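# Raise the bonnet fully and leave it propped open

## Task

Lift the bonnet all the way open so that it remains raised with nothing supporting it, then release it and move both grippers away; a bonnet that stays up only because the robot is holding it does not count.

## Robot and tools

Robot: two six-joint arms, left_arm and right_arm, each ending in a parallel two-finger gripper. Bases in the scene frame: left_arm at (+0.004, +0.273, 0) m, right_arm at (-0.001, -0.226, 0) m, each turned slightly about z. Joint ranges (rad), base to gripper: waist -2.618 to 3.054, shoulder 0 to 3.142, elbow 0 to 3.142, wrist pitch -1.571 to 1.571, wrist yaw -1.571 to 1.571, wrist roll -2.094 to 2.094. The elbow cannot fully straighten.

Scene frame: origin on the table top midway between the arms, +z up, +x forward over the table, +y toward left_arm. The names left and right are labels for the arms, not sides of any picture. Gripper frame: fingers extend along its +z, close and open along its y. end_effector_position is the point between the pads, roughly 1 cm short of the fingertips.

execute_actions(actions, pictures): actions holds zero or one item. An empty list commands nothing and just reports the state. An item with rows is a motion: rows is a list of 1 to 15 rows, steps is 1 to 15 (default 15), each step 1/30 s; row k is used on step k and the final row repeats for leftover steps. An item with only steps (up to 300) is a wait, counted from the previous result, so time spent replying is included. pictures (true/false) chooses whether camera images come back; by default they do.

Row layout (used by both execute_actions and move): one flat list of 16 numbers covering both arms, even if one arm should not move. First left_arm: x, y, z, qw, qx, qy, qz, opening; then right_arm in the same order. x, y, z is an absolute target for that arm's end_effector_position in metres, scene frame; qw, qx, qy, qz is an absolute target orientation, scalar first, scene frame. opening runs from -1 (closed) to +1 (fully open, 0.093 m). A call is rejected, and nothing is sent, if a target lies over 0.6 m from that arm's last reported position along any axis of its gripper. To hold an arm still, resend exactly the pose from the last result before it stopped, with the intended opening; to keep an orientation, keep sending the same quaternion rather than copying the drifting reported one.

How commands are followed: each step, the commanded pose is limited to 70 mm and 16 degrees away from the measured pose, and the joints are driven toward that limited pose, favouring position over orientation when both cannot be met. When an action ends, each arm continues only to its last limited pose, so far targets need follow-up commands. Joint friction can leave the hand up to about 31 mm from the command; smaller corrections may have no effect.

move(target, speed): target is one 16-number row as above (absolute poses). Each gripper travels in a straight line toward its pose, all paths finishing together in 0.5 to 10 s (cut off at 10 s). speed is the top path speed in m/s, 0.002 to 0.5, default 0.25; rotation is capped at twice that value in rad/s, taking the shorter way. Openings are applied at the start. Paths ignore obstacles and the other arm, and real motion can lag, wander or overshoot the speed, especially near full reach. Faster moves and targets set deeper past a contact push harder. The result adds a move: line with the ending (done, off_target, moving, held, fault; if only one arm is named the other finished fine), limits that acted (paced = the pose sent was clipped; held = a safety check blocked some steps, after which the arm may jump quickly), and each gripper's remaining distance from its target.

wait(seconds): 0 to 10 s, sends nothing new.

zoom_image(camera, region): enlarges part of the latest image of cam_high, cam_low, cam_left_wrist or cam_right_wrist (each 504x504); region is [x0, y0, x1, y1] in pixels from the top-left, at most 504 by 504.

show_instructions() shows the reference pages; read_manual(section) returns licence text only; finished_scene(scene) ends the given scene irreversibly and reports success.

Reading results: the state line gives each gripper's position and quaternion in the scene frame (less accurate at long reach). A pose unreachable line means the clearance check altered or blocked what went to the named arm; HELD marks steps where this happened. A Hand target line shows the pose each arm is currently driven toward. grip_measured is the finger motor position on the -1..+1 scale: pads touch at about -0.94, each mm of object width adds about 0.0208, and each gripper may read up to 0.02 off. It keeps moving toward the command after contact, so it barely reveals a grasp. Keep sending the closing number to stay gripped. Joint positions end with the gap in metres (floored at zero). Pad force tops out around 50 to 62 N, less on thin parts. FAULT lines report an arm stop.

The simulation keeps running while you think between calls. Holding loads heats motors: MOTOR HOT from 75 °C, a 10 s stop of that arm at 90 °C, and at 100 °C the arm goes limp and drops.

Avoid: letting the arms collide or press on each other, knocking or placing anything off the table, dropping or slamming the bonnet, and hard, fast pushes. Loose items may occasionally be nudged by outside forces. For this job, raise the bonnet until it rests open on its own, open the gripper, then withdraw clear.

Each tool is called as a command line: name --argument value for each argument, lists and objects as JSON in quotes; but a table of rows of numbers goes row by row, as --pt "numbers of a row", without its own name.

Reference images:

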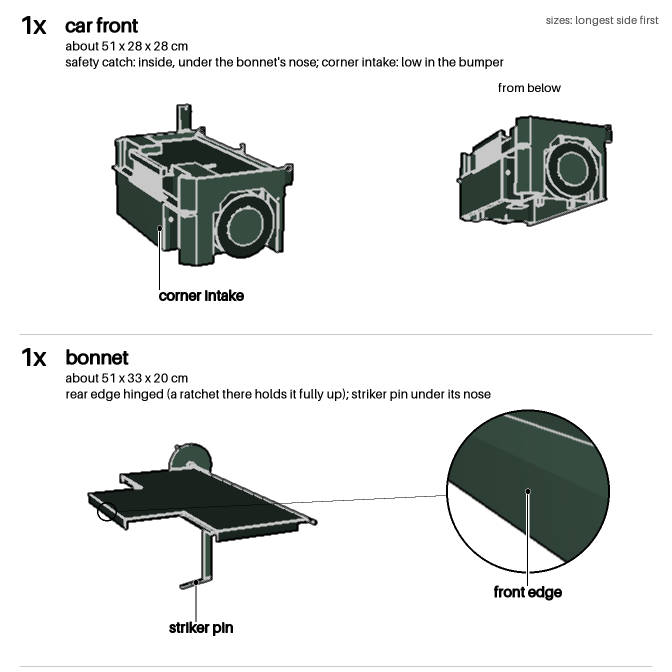

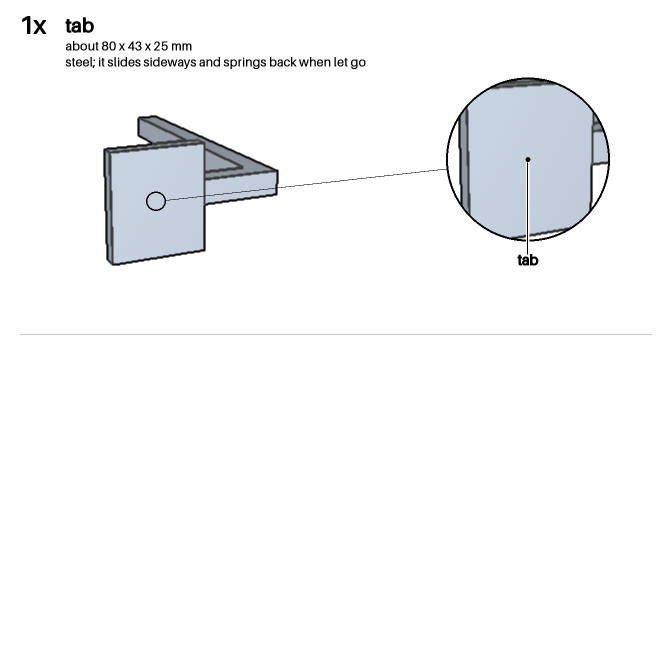

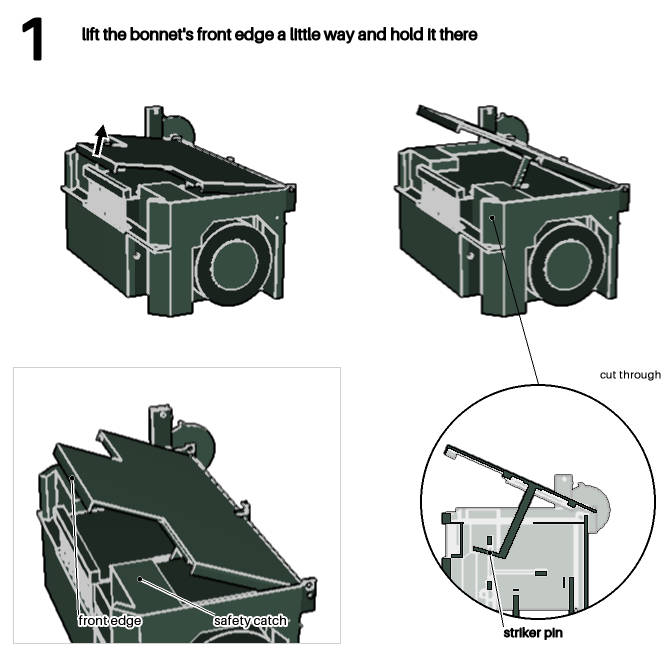

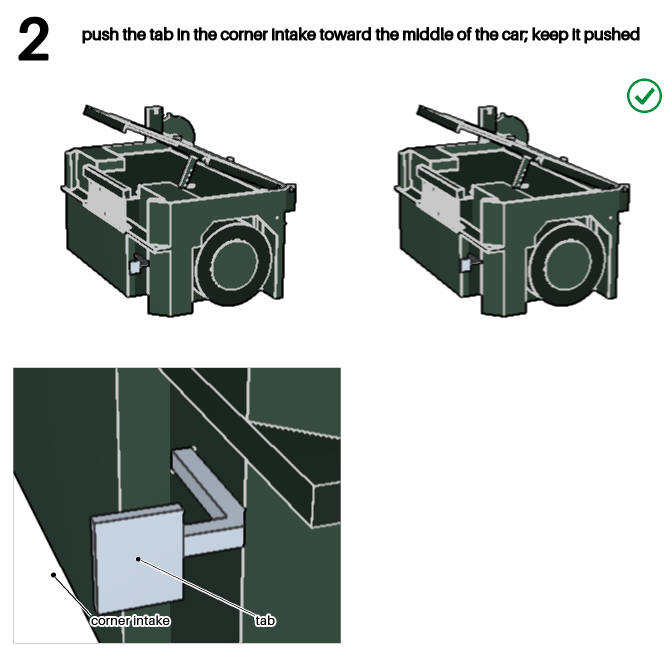

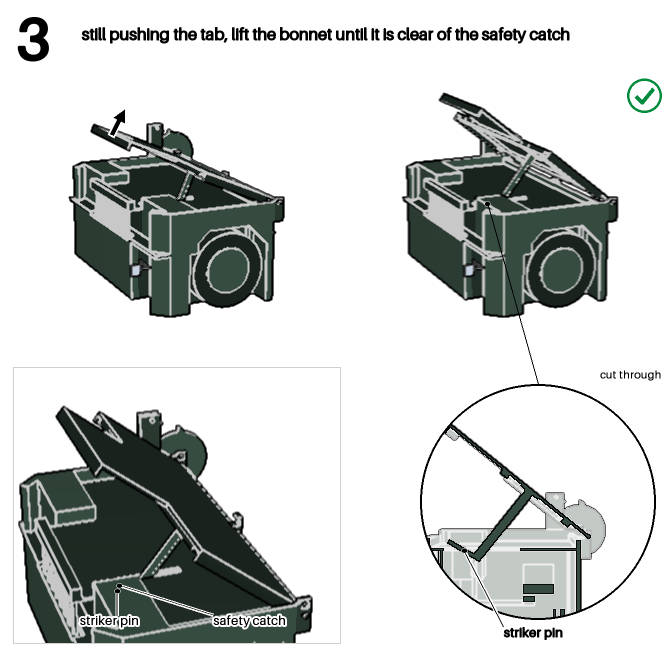

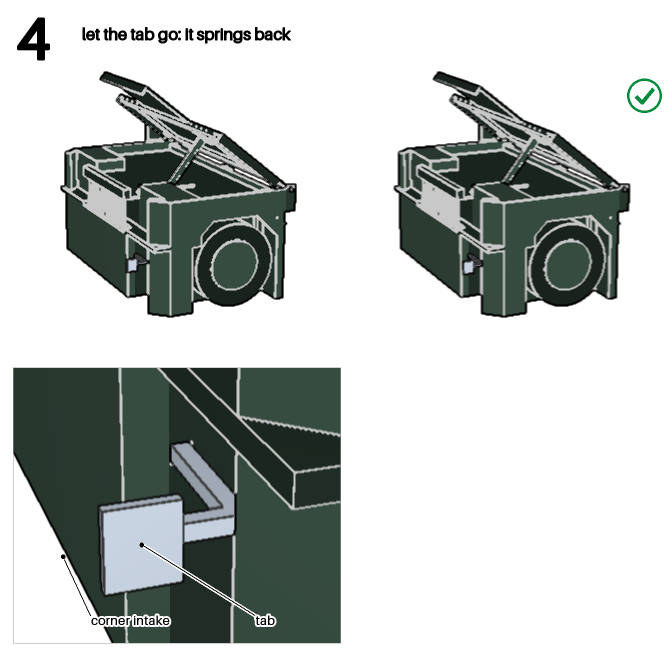

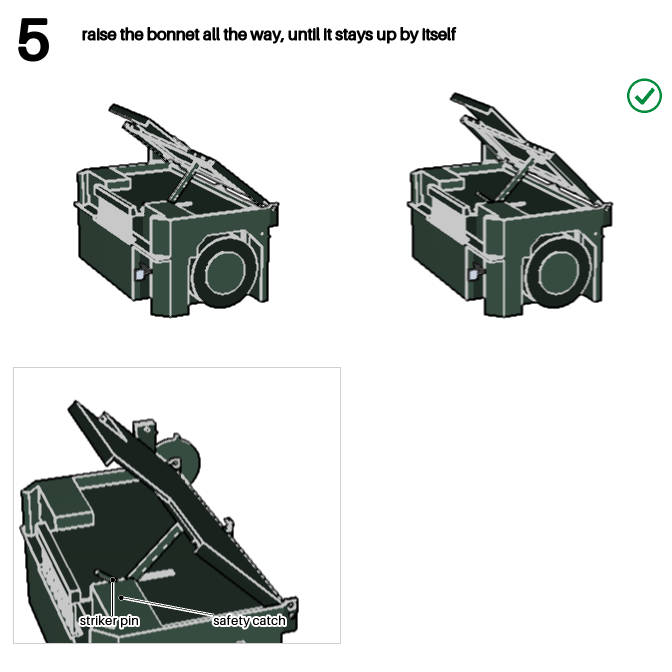

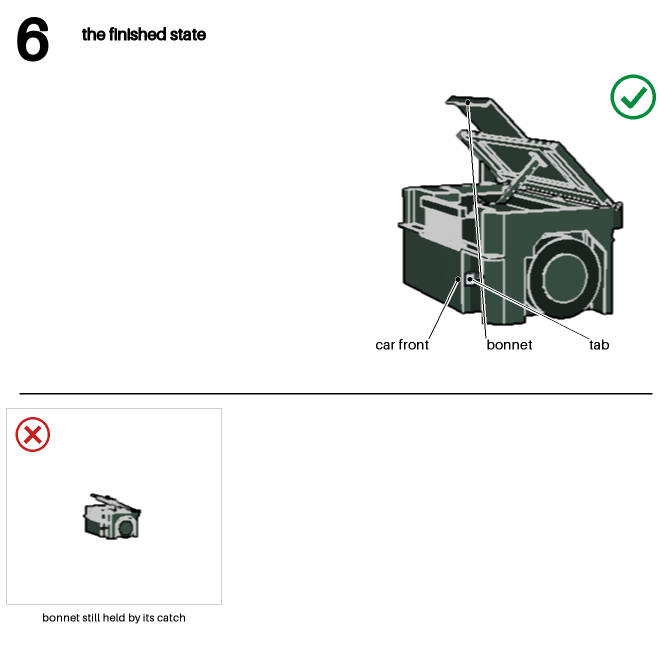

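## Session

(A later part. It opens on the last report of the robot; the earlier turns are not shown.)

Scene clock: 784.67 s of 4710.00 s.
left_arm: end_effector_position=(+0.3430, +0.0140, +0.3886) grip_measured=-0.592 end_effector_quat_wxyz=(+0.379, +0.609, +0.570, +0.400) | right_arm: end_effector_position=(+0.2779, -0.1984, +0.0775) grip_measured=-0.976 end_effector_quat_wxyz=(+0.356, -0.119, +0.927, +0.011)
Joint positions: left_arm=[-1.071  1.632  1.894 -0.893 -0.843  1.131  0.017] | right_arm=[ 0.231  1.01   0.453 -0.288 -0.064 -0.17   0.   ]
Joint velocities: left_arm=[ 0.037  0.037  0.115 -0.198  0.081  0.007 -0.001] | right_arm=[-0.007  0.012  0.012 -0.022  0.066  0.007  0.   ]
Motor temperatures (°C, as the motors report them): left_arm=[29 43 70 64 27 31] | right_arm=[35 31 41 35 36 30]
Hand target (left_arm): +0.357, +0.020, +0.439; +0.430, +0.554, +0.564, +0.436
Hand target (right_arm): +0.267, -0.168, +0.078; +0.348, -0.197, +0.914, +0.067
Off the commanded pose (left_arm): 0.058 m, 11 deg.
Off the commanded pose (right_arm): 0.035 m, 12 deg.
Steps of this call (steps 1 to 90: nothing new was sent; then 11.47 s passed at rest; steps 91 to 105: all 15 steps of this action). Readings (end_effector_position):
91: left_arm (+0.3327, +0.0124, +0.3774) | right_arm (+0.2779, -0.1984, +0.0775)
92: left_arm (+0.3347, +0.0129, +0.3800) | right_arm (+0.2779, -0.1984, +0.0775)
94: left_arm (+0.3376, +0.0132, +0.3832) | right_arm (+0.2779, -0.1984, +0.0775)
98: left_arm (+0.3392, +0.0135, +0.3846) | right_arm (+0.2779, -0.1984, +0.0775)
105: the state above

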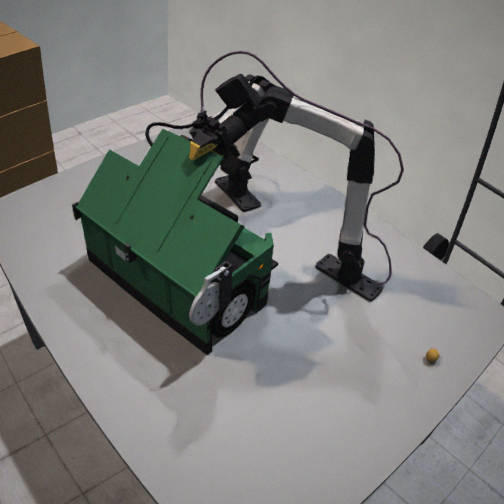

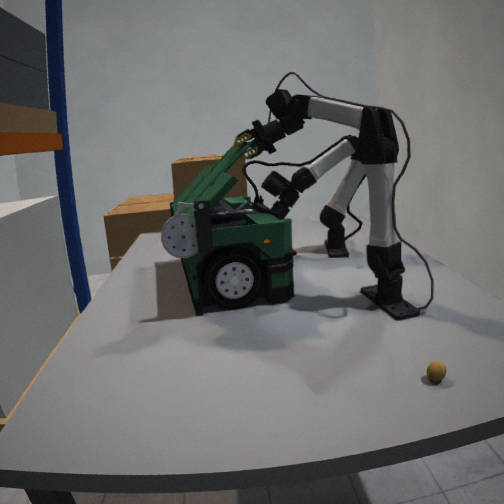

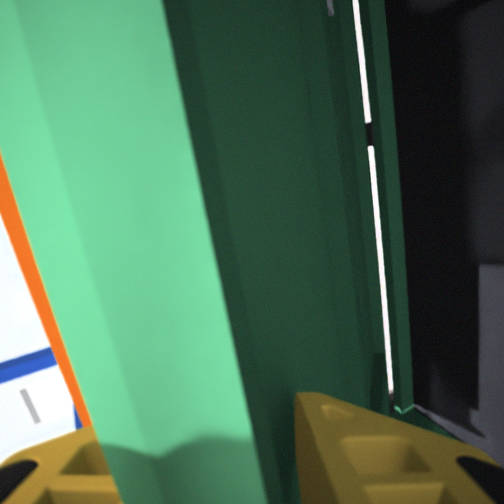

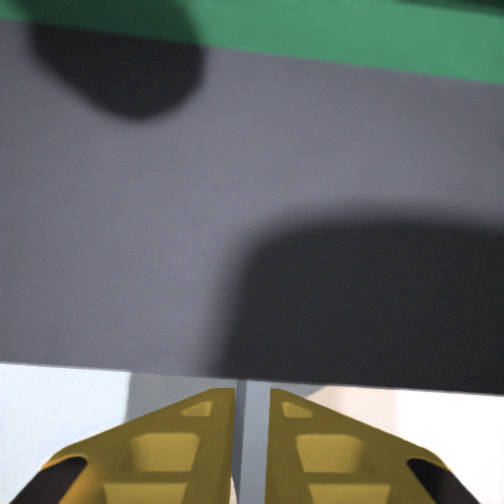

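execute_actions --actions '[{"rows":[[0.378,0.014,0.435,0.42,0.57,0.57,0.42,-0.6, 0.278,-0.205,0.077,0.356,-0.13,0.925,0.03,-1]],"steps":15}]' --pictures false

execute_actions --actions '[{"rows":[[0.39,0.015,0.445,0.42,0.57,0.57,0.42,-0.6, 0.278,-0.21,0.077,0.37,-0.14,0.915,0.055,0.2]],"steps":15}]'

Scene clock: 789.93 s of 4710.00 s.
left_arm: end_effector_position=(+0.3510, +0.0152, +0.3956) grip_measured=-0.592 end_effector_quat_wxyz=(+0.370, +0.617, +0.582, +0.380) | right_arm: end_effector_position=(+0.2800, -0.2085, +0.0782) grip_measured=-0.976 end_effector_quat_wxyz=(+0.360, -0.097, +0.928, +0.029)
Joint positions: left_arm=[-1.037  1.697  2.043 -1.011 -0.784  1.108  0.017] | right_arm=[ 0.151  1.016  0.453 -0.279 -0.136 -0.174  0.   ]
Joint velocities: left_arm=[-0.012  0.017  0.061  0.007  0.007 -0.051  0.   ] | right_arm=[ 0.002 -0.002  0.017 -0.007 -0.037 -0.022  0.   ]
Motor temperatures (°C, as the motors report them): left_arm=[29 43 69 65 27 31] | right_arm=[34 31 41 35 36 30]
Hand target (left_arm): +0.371, +0.020, +0.433; +0.412, +0.569, +0.577, +0.417
Hand target (right_arm): +0.278, -0.205, +0.077; +0.357, -0.129, +0.925, +0.029
Off the commanded pose (left_arm): 0.048 m, 9 deg.
Off the commanded pose (right_arm): 0.004 m, 4 deg.
Steps of this call (steps 1 to 90: nothing new was sent; then 1.77 s passed at rest; steps 91 to 105: all 15 steps of this action). Readings (end_effector_position):
91: left_arm (+0.3442, +0.0144, +0.3888) | right_arm (+0.2785, -0.2011, +0.0779)
92: left_arm (+0.3463, +0.0146, +0.3911) | right_arm (+0.2794, -0.2059, +0.0781)
94: left_arm (+0.3492, +0.0149, +0.3941) | right_arm (+0.2801, -0.2102, +0.0780)
98: left_arm (+0.3503, +0.0152, +0.3950) | right_arm (+0.2800, -0.2085, +0.0782)
105: the state above

Scene clock: 790.43 s of 4710.00 s.
left_arm: end_effector_position=(+0.3578, +0.0165, +0.4019) grip_measured=-0.592 end_effector_quat_wxyz=(+0.362, +0.623, +0.586, +0.370) | right_arm: end_effector_position=(+0.2797, -0.2098, +0.0813) grip_measured=+0.198 end_effector_quat_wxyz=(+0.370, -0.138, +0.917, +0.051)
Joint positions: left_arm=[-1.012  1.755  2.169 -1.097 -0.747  1.108  0.017] | right_arm=[ 0.073  1.016  0.453 -0.279 -0.261 -0.294  0.055]
Joint velocities: left_arm=[-0.012  0.022  0.046 -0.022  0.051 -0.022  0.   ] | right_arm=[-0.017 -0.007  0.012 -0.007 -0.066 -0.11  -0.   ]
Motor temperatures (°C, as the motors report them): left_arm=[29 43 69 65 27 31] | right_arm=[34 31 41 35 36 30]
Hand target (left_arm): +0.380, +0.022, +0.443; +0.408, +0.569, +0.580, +0.416
Hand target (right_arm): +0.278, -0.210, +0.077; +0.370, -0.141, +0.917, +0.054
Off the commanded pose (left_arm): 0.054 m, 11 deg.
Off the commanded pose (right_arm): 0.005 m, 1 deg.
Steps of this call (steps 1 to 15: all 15 steps of this action). Readings (end_effector_position):
1: left_arm (+0.3518, +0.0155, +0.3962) | right_arm (+0.2800, -0.2093, +0.0785)
2: left_arm (+0.3538, +0.0159, +0.3983) | right_arm (+0.2800, -0.2107, +0.0790)
4: left_arm (+0.3561, +0.0162, +0.4005) | right_arm (+0.2799, -0.2108, +0.0799)
8: left_arm (+0.3571, +0.0163, +0.4013) | right_arm (+0.2798, -0.2109, +0.0808)
15: the state above

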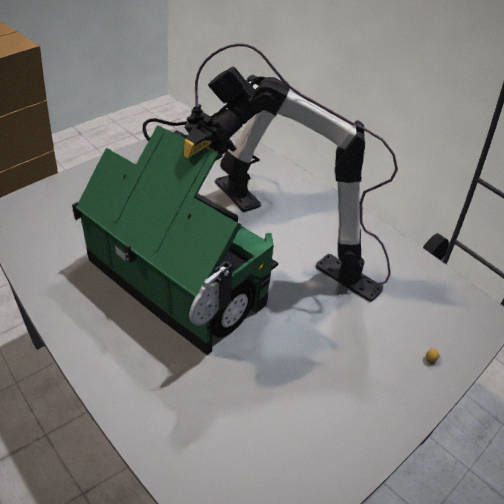

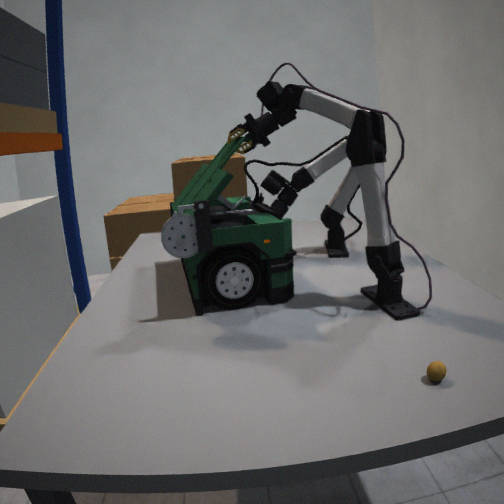

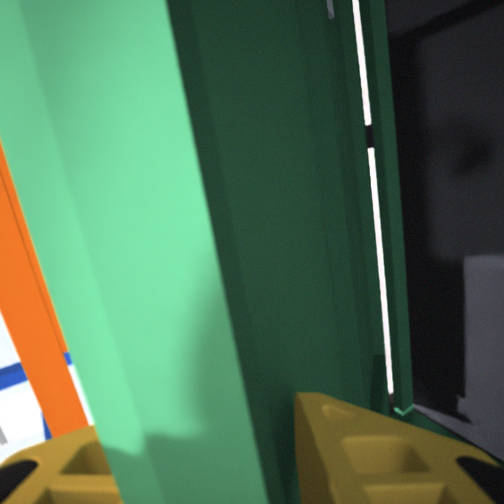

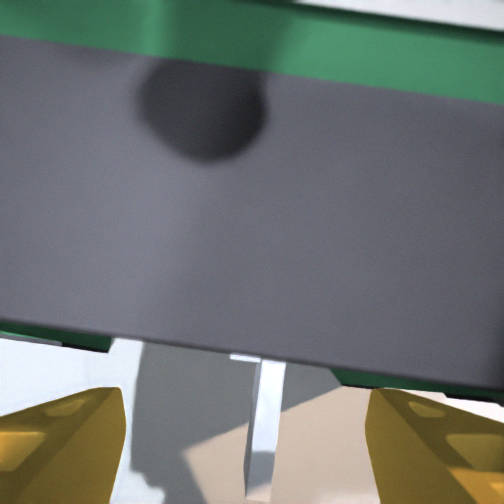

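execute_actions --actions '[{"rows":[[0.40,0.016,0.445,0.41,0.58,0.58,0.41,-0.6, 0.24,-0.222,0.125,0.378,-0.144,0.913,0.06,0.2]],"steps":15}]' --pictures false

execute_actions --actions '[{"rows":[[0.41,0.017,0.45,0.41,0.58,0.58,0.41,-0.6, 0.22,-0.23,0.18,0.378,-0.144,0.913,0.06,0.2]],"steps":15}]'

Scene clock: 794.73 s of 4710.00 s.
left_arm: end_effector_position=(+0.3595, +0.0167, +0.4018) grip_measured=-0.592 end_effector_quat_wxyz=(+0.349, +0.631, +0.598, +0.350) | right_arm: end_effector_position=(+0.2436, -0.2237, +0.1187) grip_measured=+0.198 end_effector_quat_wxyz=(+0.378, -0.138, +0.914, +0.054)
Joint positions: left_arm=[-0.995  1.825  2.316 -1.226 -0.702  1.071  0.017] | right_arm=[-0.069  0.79   0.523 -0.595 -0.365 -0.401  0.055]
Joint velocities: left_arm=[ 0.007  0.042  0.105 -0.11   0.051 -0.066 -0.   ] | right_arm=[-0.027  0.007 -0.017 -0.198 -0.051 -0.095  0.   ]
Motor temperatures (°C, as the motors report them): left_arm=[29 43 69 67 27 31] | right_arm=[34 31 41 36 35 29]
Hand target (left_arm): +0.389, +0.024, +0.442; +0.395, +0.577, +0.589, +0.404
Hand target (right_arm): +0.240, -0.223, +0.124; +0.378, -0.144, +0.913, +0.058
Off the commanded pose (left_arm): 0.059 m, 12 deg.
Off the commanded pose (right_arm): 0.007 m, 1 deg.
Steps of this call (steps 1 to 90: nothing new was sent; then 0.80 s passed at rest; steps 91 to 105: all 15 steps of this action). Readings (end_effector_position):
91: left_arm (+0.3587, +0.0167, +0.4021) | right_arm (+0.2763, -0.2104, +0.0837)
92: left_arm (+0.3602, +0.0169, +0.4033) | right_arm (+0.2701, -0.2148, +0.0885)
94: left_arm (+0.3600, +0.0168, +0.4029) | right_arm (+0.2622, -0.2211, +0.1046)
98: left_arm (+0.3598, +0.0166, +0.4023) | right_arm (+0.2563, -0.2273, +0.1273)
105: the state above

Scene clock: 795.23 s of 4710.00 s.
left_arm: end_effector_position=(+0.3592, +0.0163, +0.3998) grip_measured=-0.591 end_effector_quat_wxyz=(+0.336, +0.642, +0.605, +0.330) | right_arm: end_effector_position=(+0.2246, -0.2324, +0.1779) grip_measured=+0.198 end_effector_quat_wxyz=(+0.382, -0.139, +0.912, +0.052)
Joint positions: left_arm=[-0.982  1.892  2.456 -1.344 -0.656  1.049  0.017] | right_arm=[-0.178  0.746  0.75  -0.891 -0.435 -0.492  0.055]
Joint velocities: left_arm=[-0.002  0.09   0.168 -0.11  -0.007 -0.037  0.   ] | right_arm=[-0.022 -0.012 -0.017 -0.154  0.007 -0.11  -0.   ]
Motor temperatures (°C, as the motors report them): left_arm=[29 43 69 67 27 31] | right_arm=[34 31 41 36 35 29]
Hand target (left_arm): +0.394, +0.028, +0.446; +0.388, +0.578, +0.596, +0.401
Hand target (right_arm): +0.220, -0.230, +0.180; +0.378, -0.144, +0.913, +0.058
Off the commanded pose (left_arm): 0.071 m, 15 deg.
Off the commanded pose (right_arm): 0.006 m, 1 deg.
Steps of this call (steps 1 to 15: all 15 steps of this action). Readings (end_effector_position):
1: left_arm (+0.3600, +0.0169, +0.4019) | right_arm (+0.2397, -0.2240, +0.1216)
2: left_arm (+0.3599, +0.0167, +0.4015) | right_arm (+0.2367, -0.2260, +0.1300)
4: left_arm (+0.3596, +0.0164, +0.4011) | right_arm (+0.2384, -0.2317, +0.1583)
8: left_arm (+0.3593, +0.0163, +0.4004) | right_arm (+0.2374, -0.2367, +0.1881)
15: the state above

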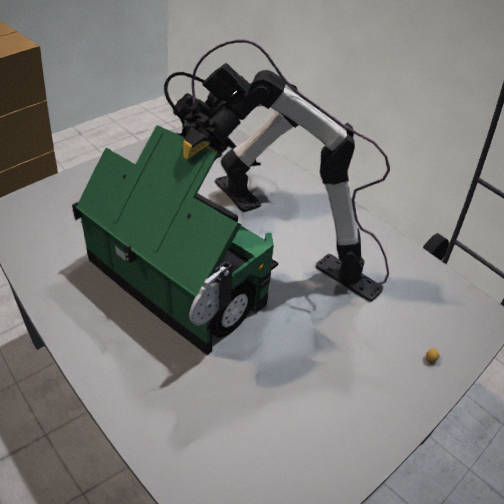

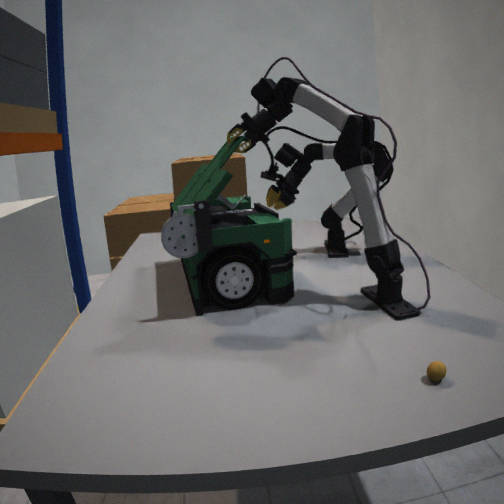

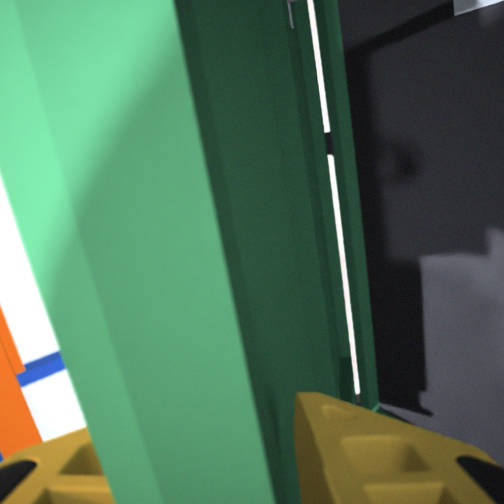

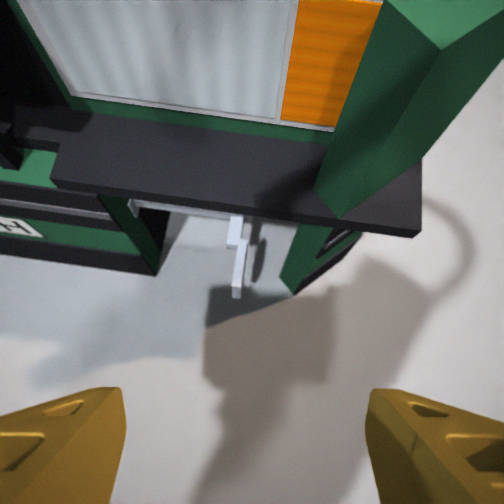

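execute_actions --actions '[{"rows":[[0.36,0.016,0.405,0.345,0.635,0.6,0.34,-0.6, 0.22,-0.23,0.18,0.378,-0.144,0.913,0.06,0.2]],"steps":15}]'

Scene clock: 802.70 s of 4710.00 s.
left_arm: end_effector_position=(+0.3570, +0.0160, +0.3969) grip_measured=-0.592 end_effector_quat_wxyz=(+0.338, +0.633, +0.620, +0.318) | right_arm: end_effector_position=(+0.2207, -0.2297, +0.1751) grip_measured=+0.198 end_effector_quat_wxyz=(+0.374, -0.143, +0.915, +0.059)
Joint positions: left_arm=[-0.984  1.894  2.458 -1.36  -0.648  0.999  0.017] | right_arm=[-0.179  0.746  0.75  -0.915 -0.444 -0.504  0.055]
Joint velocities: left_arm=[-0.007  0.012  0.012  0.007 -0.037 -0.007 -0.   ] | right_arm=[ 0.002  0.002  0.032  0.007  0.066  0.022 -0.001]
Motor temperatures (°C, as the motors report them): left_arm=[29 43 67 69 28 31] | right_arm=[34 30 42 36 34 29]
Hand target (left_arm): +0.360, +0.016, +0.405; +0.342, +0.636, +0.603, +0.339
Hand target (right_arm): +0.220, -0.230, +0.180; +0.378, -0.144, +0.913, +0.060
Off the commanded pose (left_arm): 0.009 m, 4 deg.
Off the commanded pose (right_arm): 0.005 m, 1 deg.
Steps of this call (steps 1 to 90: nothing new was sent; then 3.97 s passed at rest; steps 91 to 105: all 15 steps of this action). Readings (end_effector_position):
91: left_arm (+0.3577, +0.0159, +0.3983) | right_arm (+0.2210, -0.2301, +0.1752)
92: left_arm (+0.3577, +0.0157, +0.3982) | right_arm (+0.2210, -0.2300, +0.1752)
94: left_arm (+0.3576, +0.0158, +0.3978) | right_arm (+0.2208, -0.2299, +0.1751)
98: left_arm (+0.3573, +0.0159, +0.3974) | right_arm (+0.2207, -0.2298, +0.1750)
105: the state above

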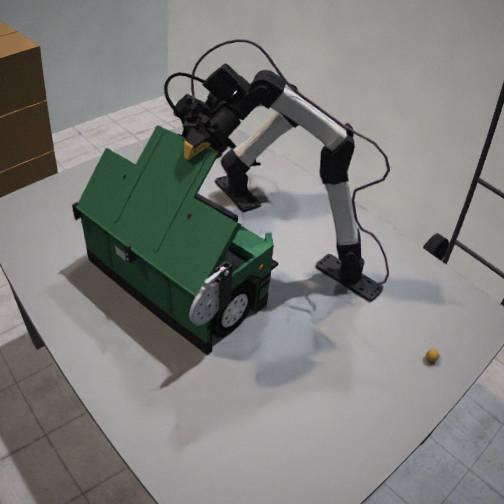

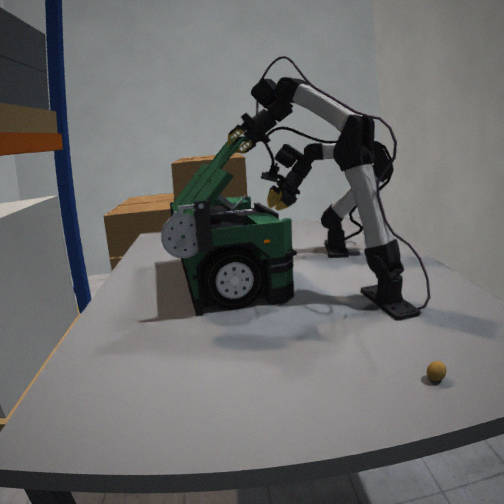

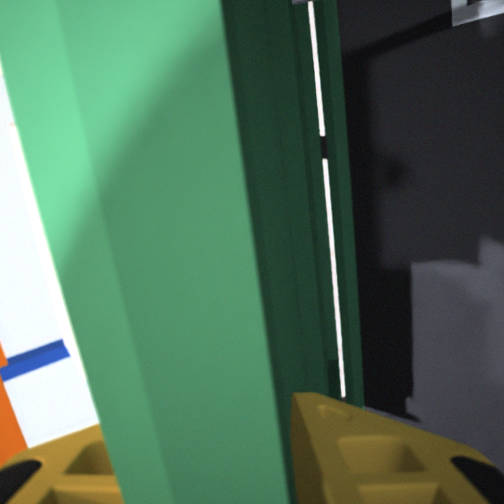

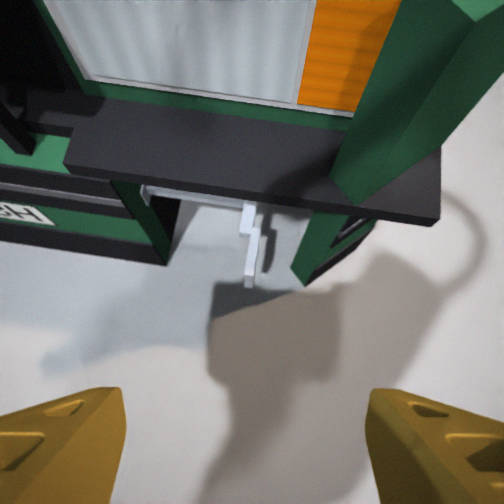

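It stays up with no offset: the ratchet holds. Open and retreat.

execute_actions --actions '[{"rows":[[0.357,0.016,0.40,0.34,0.635,0.61,0.33,0.3, 0.2,-0.23,0.2,0.378,-0.144,0.913,0.06,0.2]],"steps":15}]' --pictures false

move --target '[0.27,0.03,0.45,0.34,0.635,0.61,0.33,0.3, 0.2,-0.23,0.2,0.378,-0.144,0.913,0.06,0.2]' --speed 0.1

Scene clock: 806.53 s of 4710.00 s.
left_arm: end_effector_position=(+0.3565, +0.0149, +0.3982) grip_measured=+0.299 end_effector_quat_wxyz=(+0.337, +0.638, +0.612, +0.324) | right_arm: end_effector_position=(+0.2024, -0.2314, +0.1921) grip_measured=+0.198 end_effector_quat_wxyz=(+0.370, -0.140, +0.917, +0.060)
Joint positions: left_arm=[-0.989  1.894  2.458 -1.356 -0.657  1.019  0.06 ] | right_arm=[-0.251  0.715  0.826 -1.059 -0.483 -0.565  0.055]
Joint velocities: left_arm=[ 0.002 -0.007  0.002  0.022 -0.007  0.022  0.001] | right_arm=[-0.007 -0.012 -0.017 -0.037 -0.037 -0.037 -0.   ]
Motor temperatures (°C, as the motors report them): left_arm=[29 43 66 67 27 31] | right_arm=[34 30 42 36 34 29]
Hand target (left_arm): +0.357, +0.016, +0.400; +0.340, +0.635, +0.611, +0.330
Hand target (right_arm): +0.200, -0.230, +0.200; +0.378, -0.144, +0.913, +0.059
Off the commanded pose (left_arm): 0.002 m, 1 deg.
Off the commanded pose (right_arm): 0.008 m, 1 deg.
Steps of this call (steps 1 to 90: nothing new was sent; then 0.33 s passed at rest; steps 91 to 105: all 15 steps of this action). Readings (end_effector_position):
91: left_arm (+0.3568, +0.0161, +0.3966) | right_arm (+0.2184, -0.2299, +0.1762)
92: left_arm (+0.3563, +0.0158, +0.3961) | right_arm (+0.2153, -0.2312, +0.1792)
94: left_arm (+0.3547, +0.0141, +0.3956) | right_arm (+0.2117, -0.2334, +0.1885)
98: left_arm (+0.3558, +0.0148, +0.3971) | right_arm (+0.2076, -0.2340, +0.1958)
105: the state above

Scene clock: 808.20 s of 4710.00 s.
left_arm: end_effector_position=(+0.2727, +0.0288, +0.4496) grip_measured=+0.299 end_effector_quat_wxyz=(+0.380, +0.632, +0.590, +0.330) | right_arm: end_effector_position=(+0.2011, -0.2302, +0.1913) grip_measured=+0.198 end_effector_quat_wxyz=(+0.367, -0.141, +0.917, +0.063)
Joint positions: left_arm=[-1.198  1.771  2.537 -1.555 -0.803  0.907  0.06 ] | right_arm=[-0.252  0.715  0.826 -1.068 -0.488 -0.57   0.055]
Joint velocities: left_arm=[-0.017  0.007  0.002 -0.022  0.022 -0.037  0.   ] | right_arm=[ 0.007  0.017  0.002 -0.022  0.037  0.022  0.   ]
Motor temperatures (°C, as the motors report them): left_arm=[29 44 65 66 27 31] | right_arm=[34 30 42 35 34 29]
Hand target (left_arm): +0.270, +0.031, +0.449; +0.379, +0.631, +0.590, +0.333
Hand target (right_arm): +0.200, -0.230, +0.200; +0.378, -0.144, +0.913, +0.060
Off the commanded pose (left_arm): 0.003 m, 5 deg.
Off the commanded pose (right_arm): 0.009 m, 1 deg.
joint sent to its limit (left arm) — the command would take joint 4 (wrist pitch) past its lower limit, so that joint was sent only as far as its limit.
move: off_target (left_arm)

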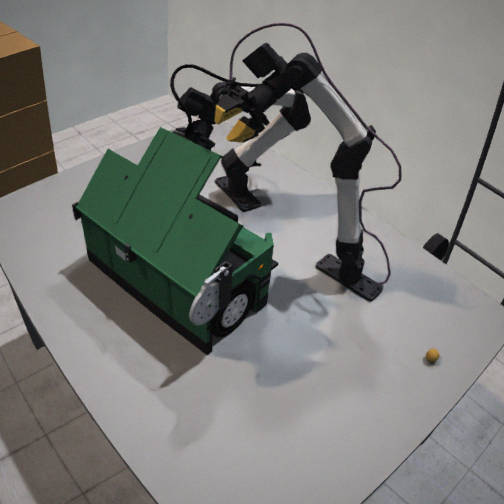

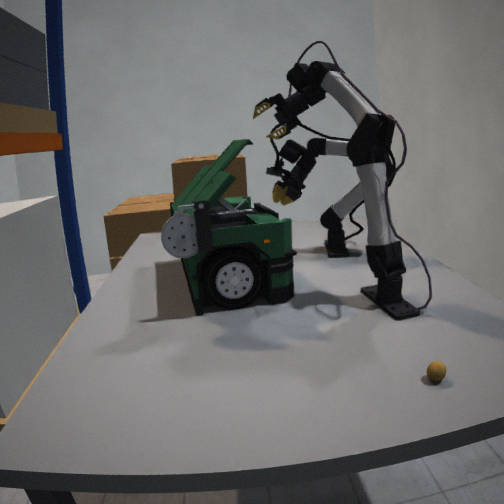

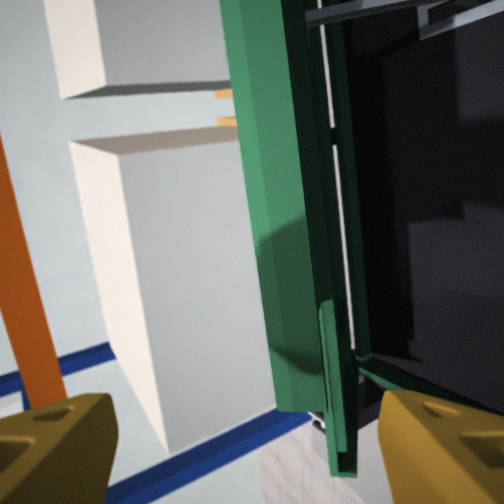

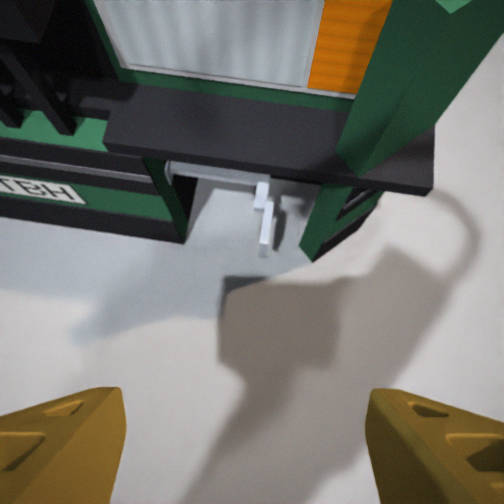

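Stays up. Arms clear.

finished_scene --scene 1

The scene is finished: the task was done.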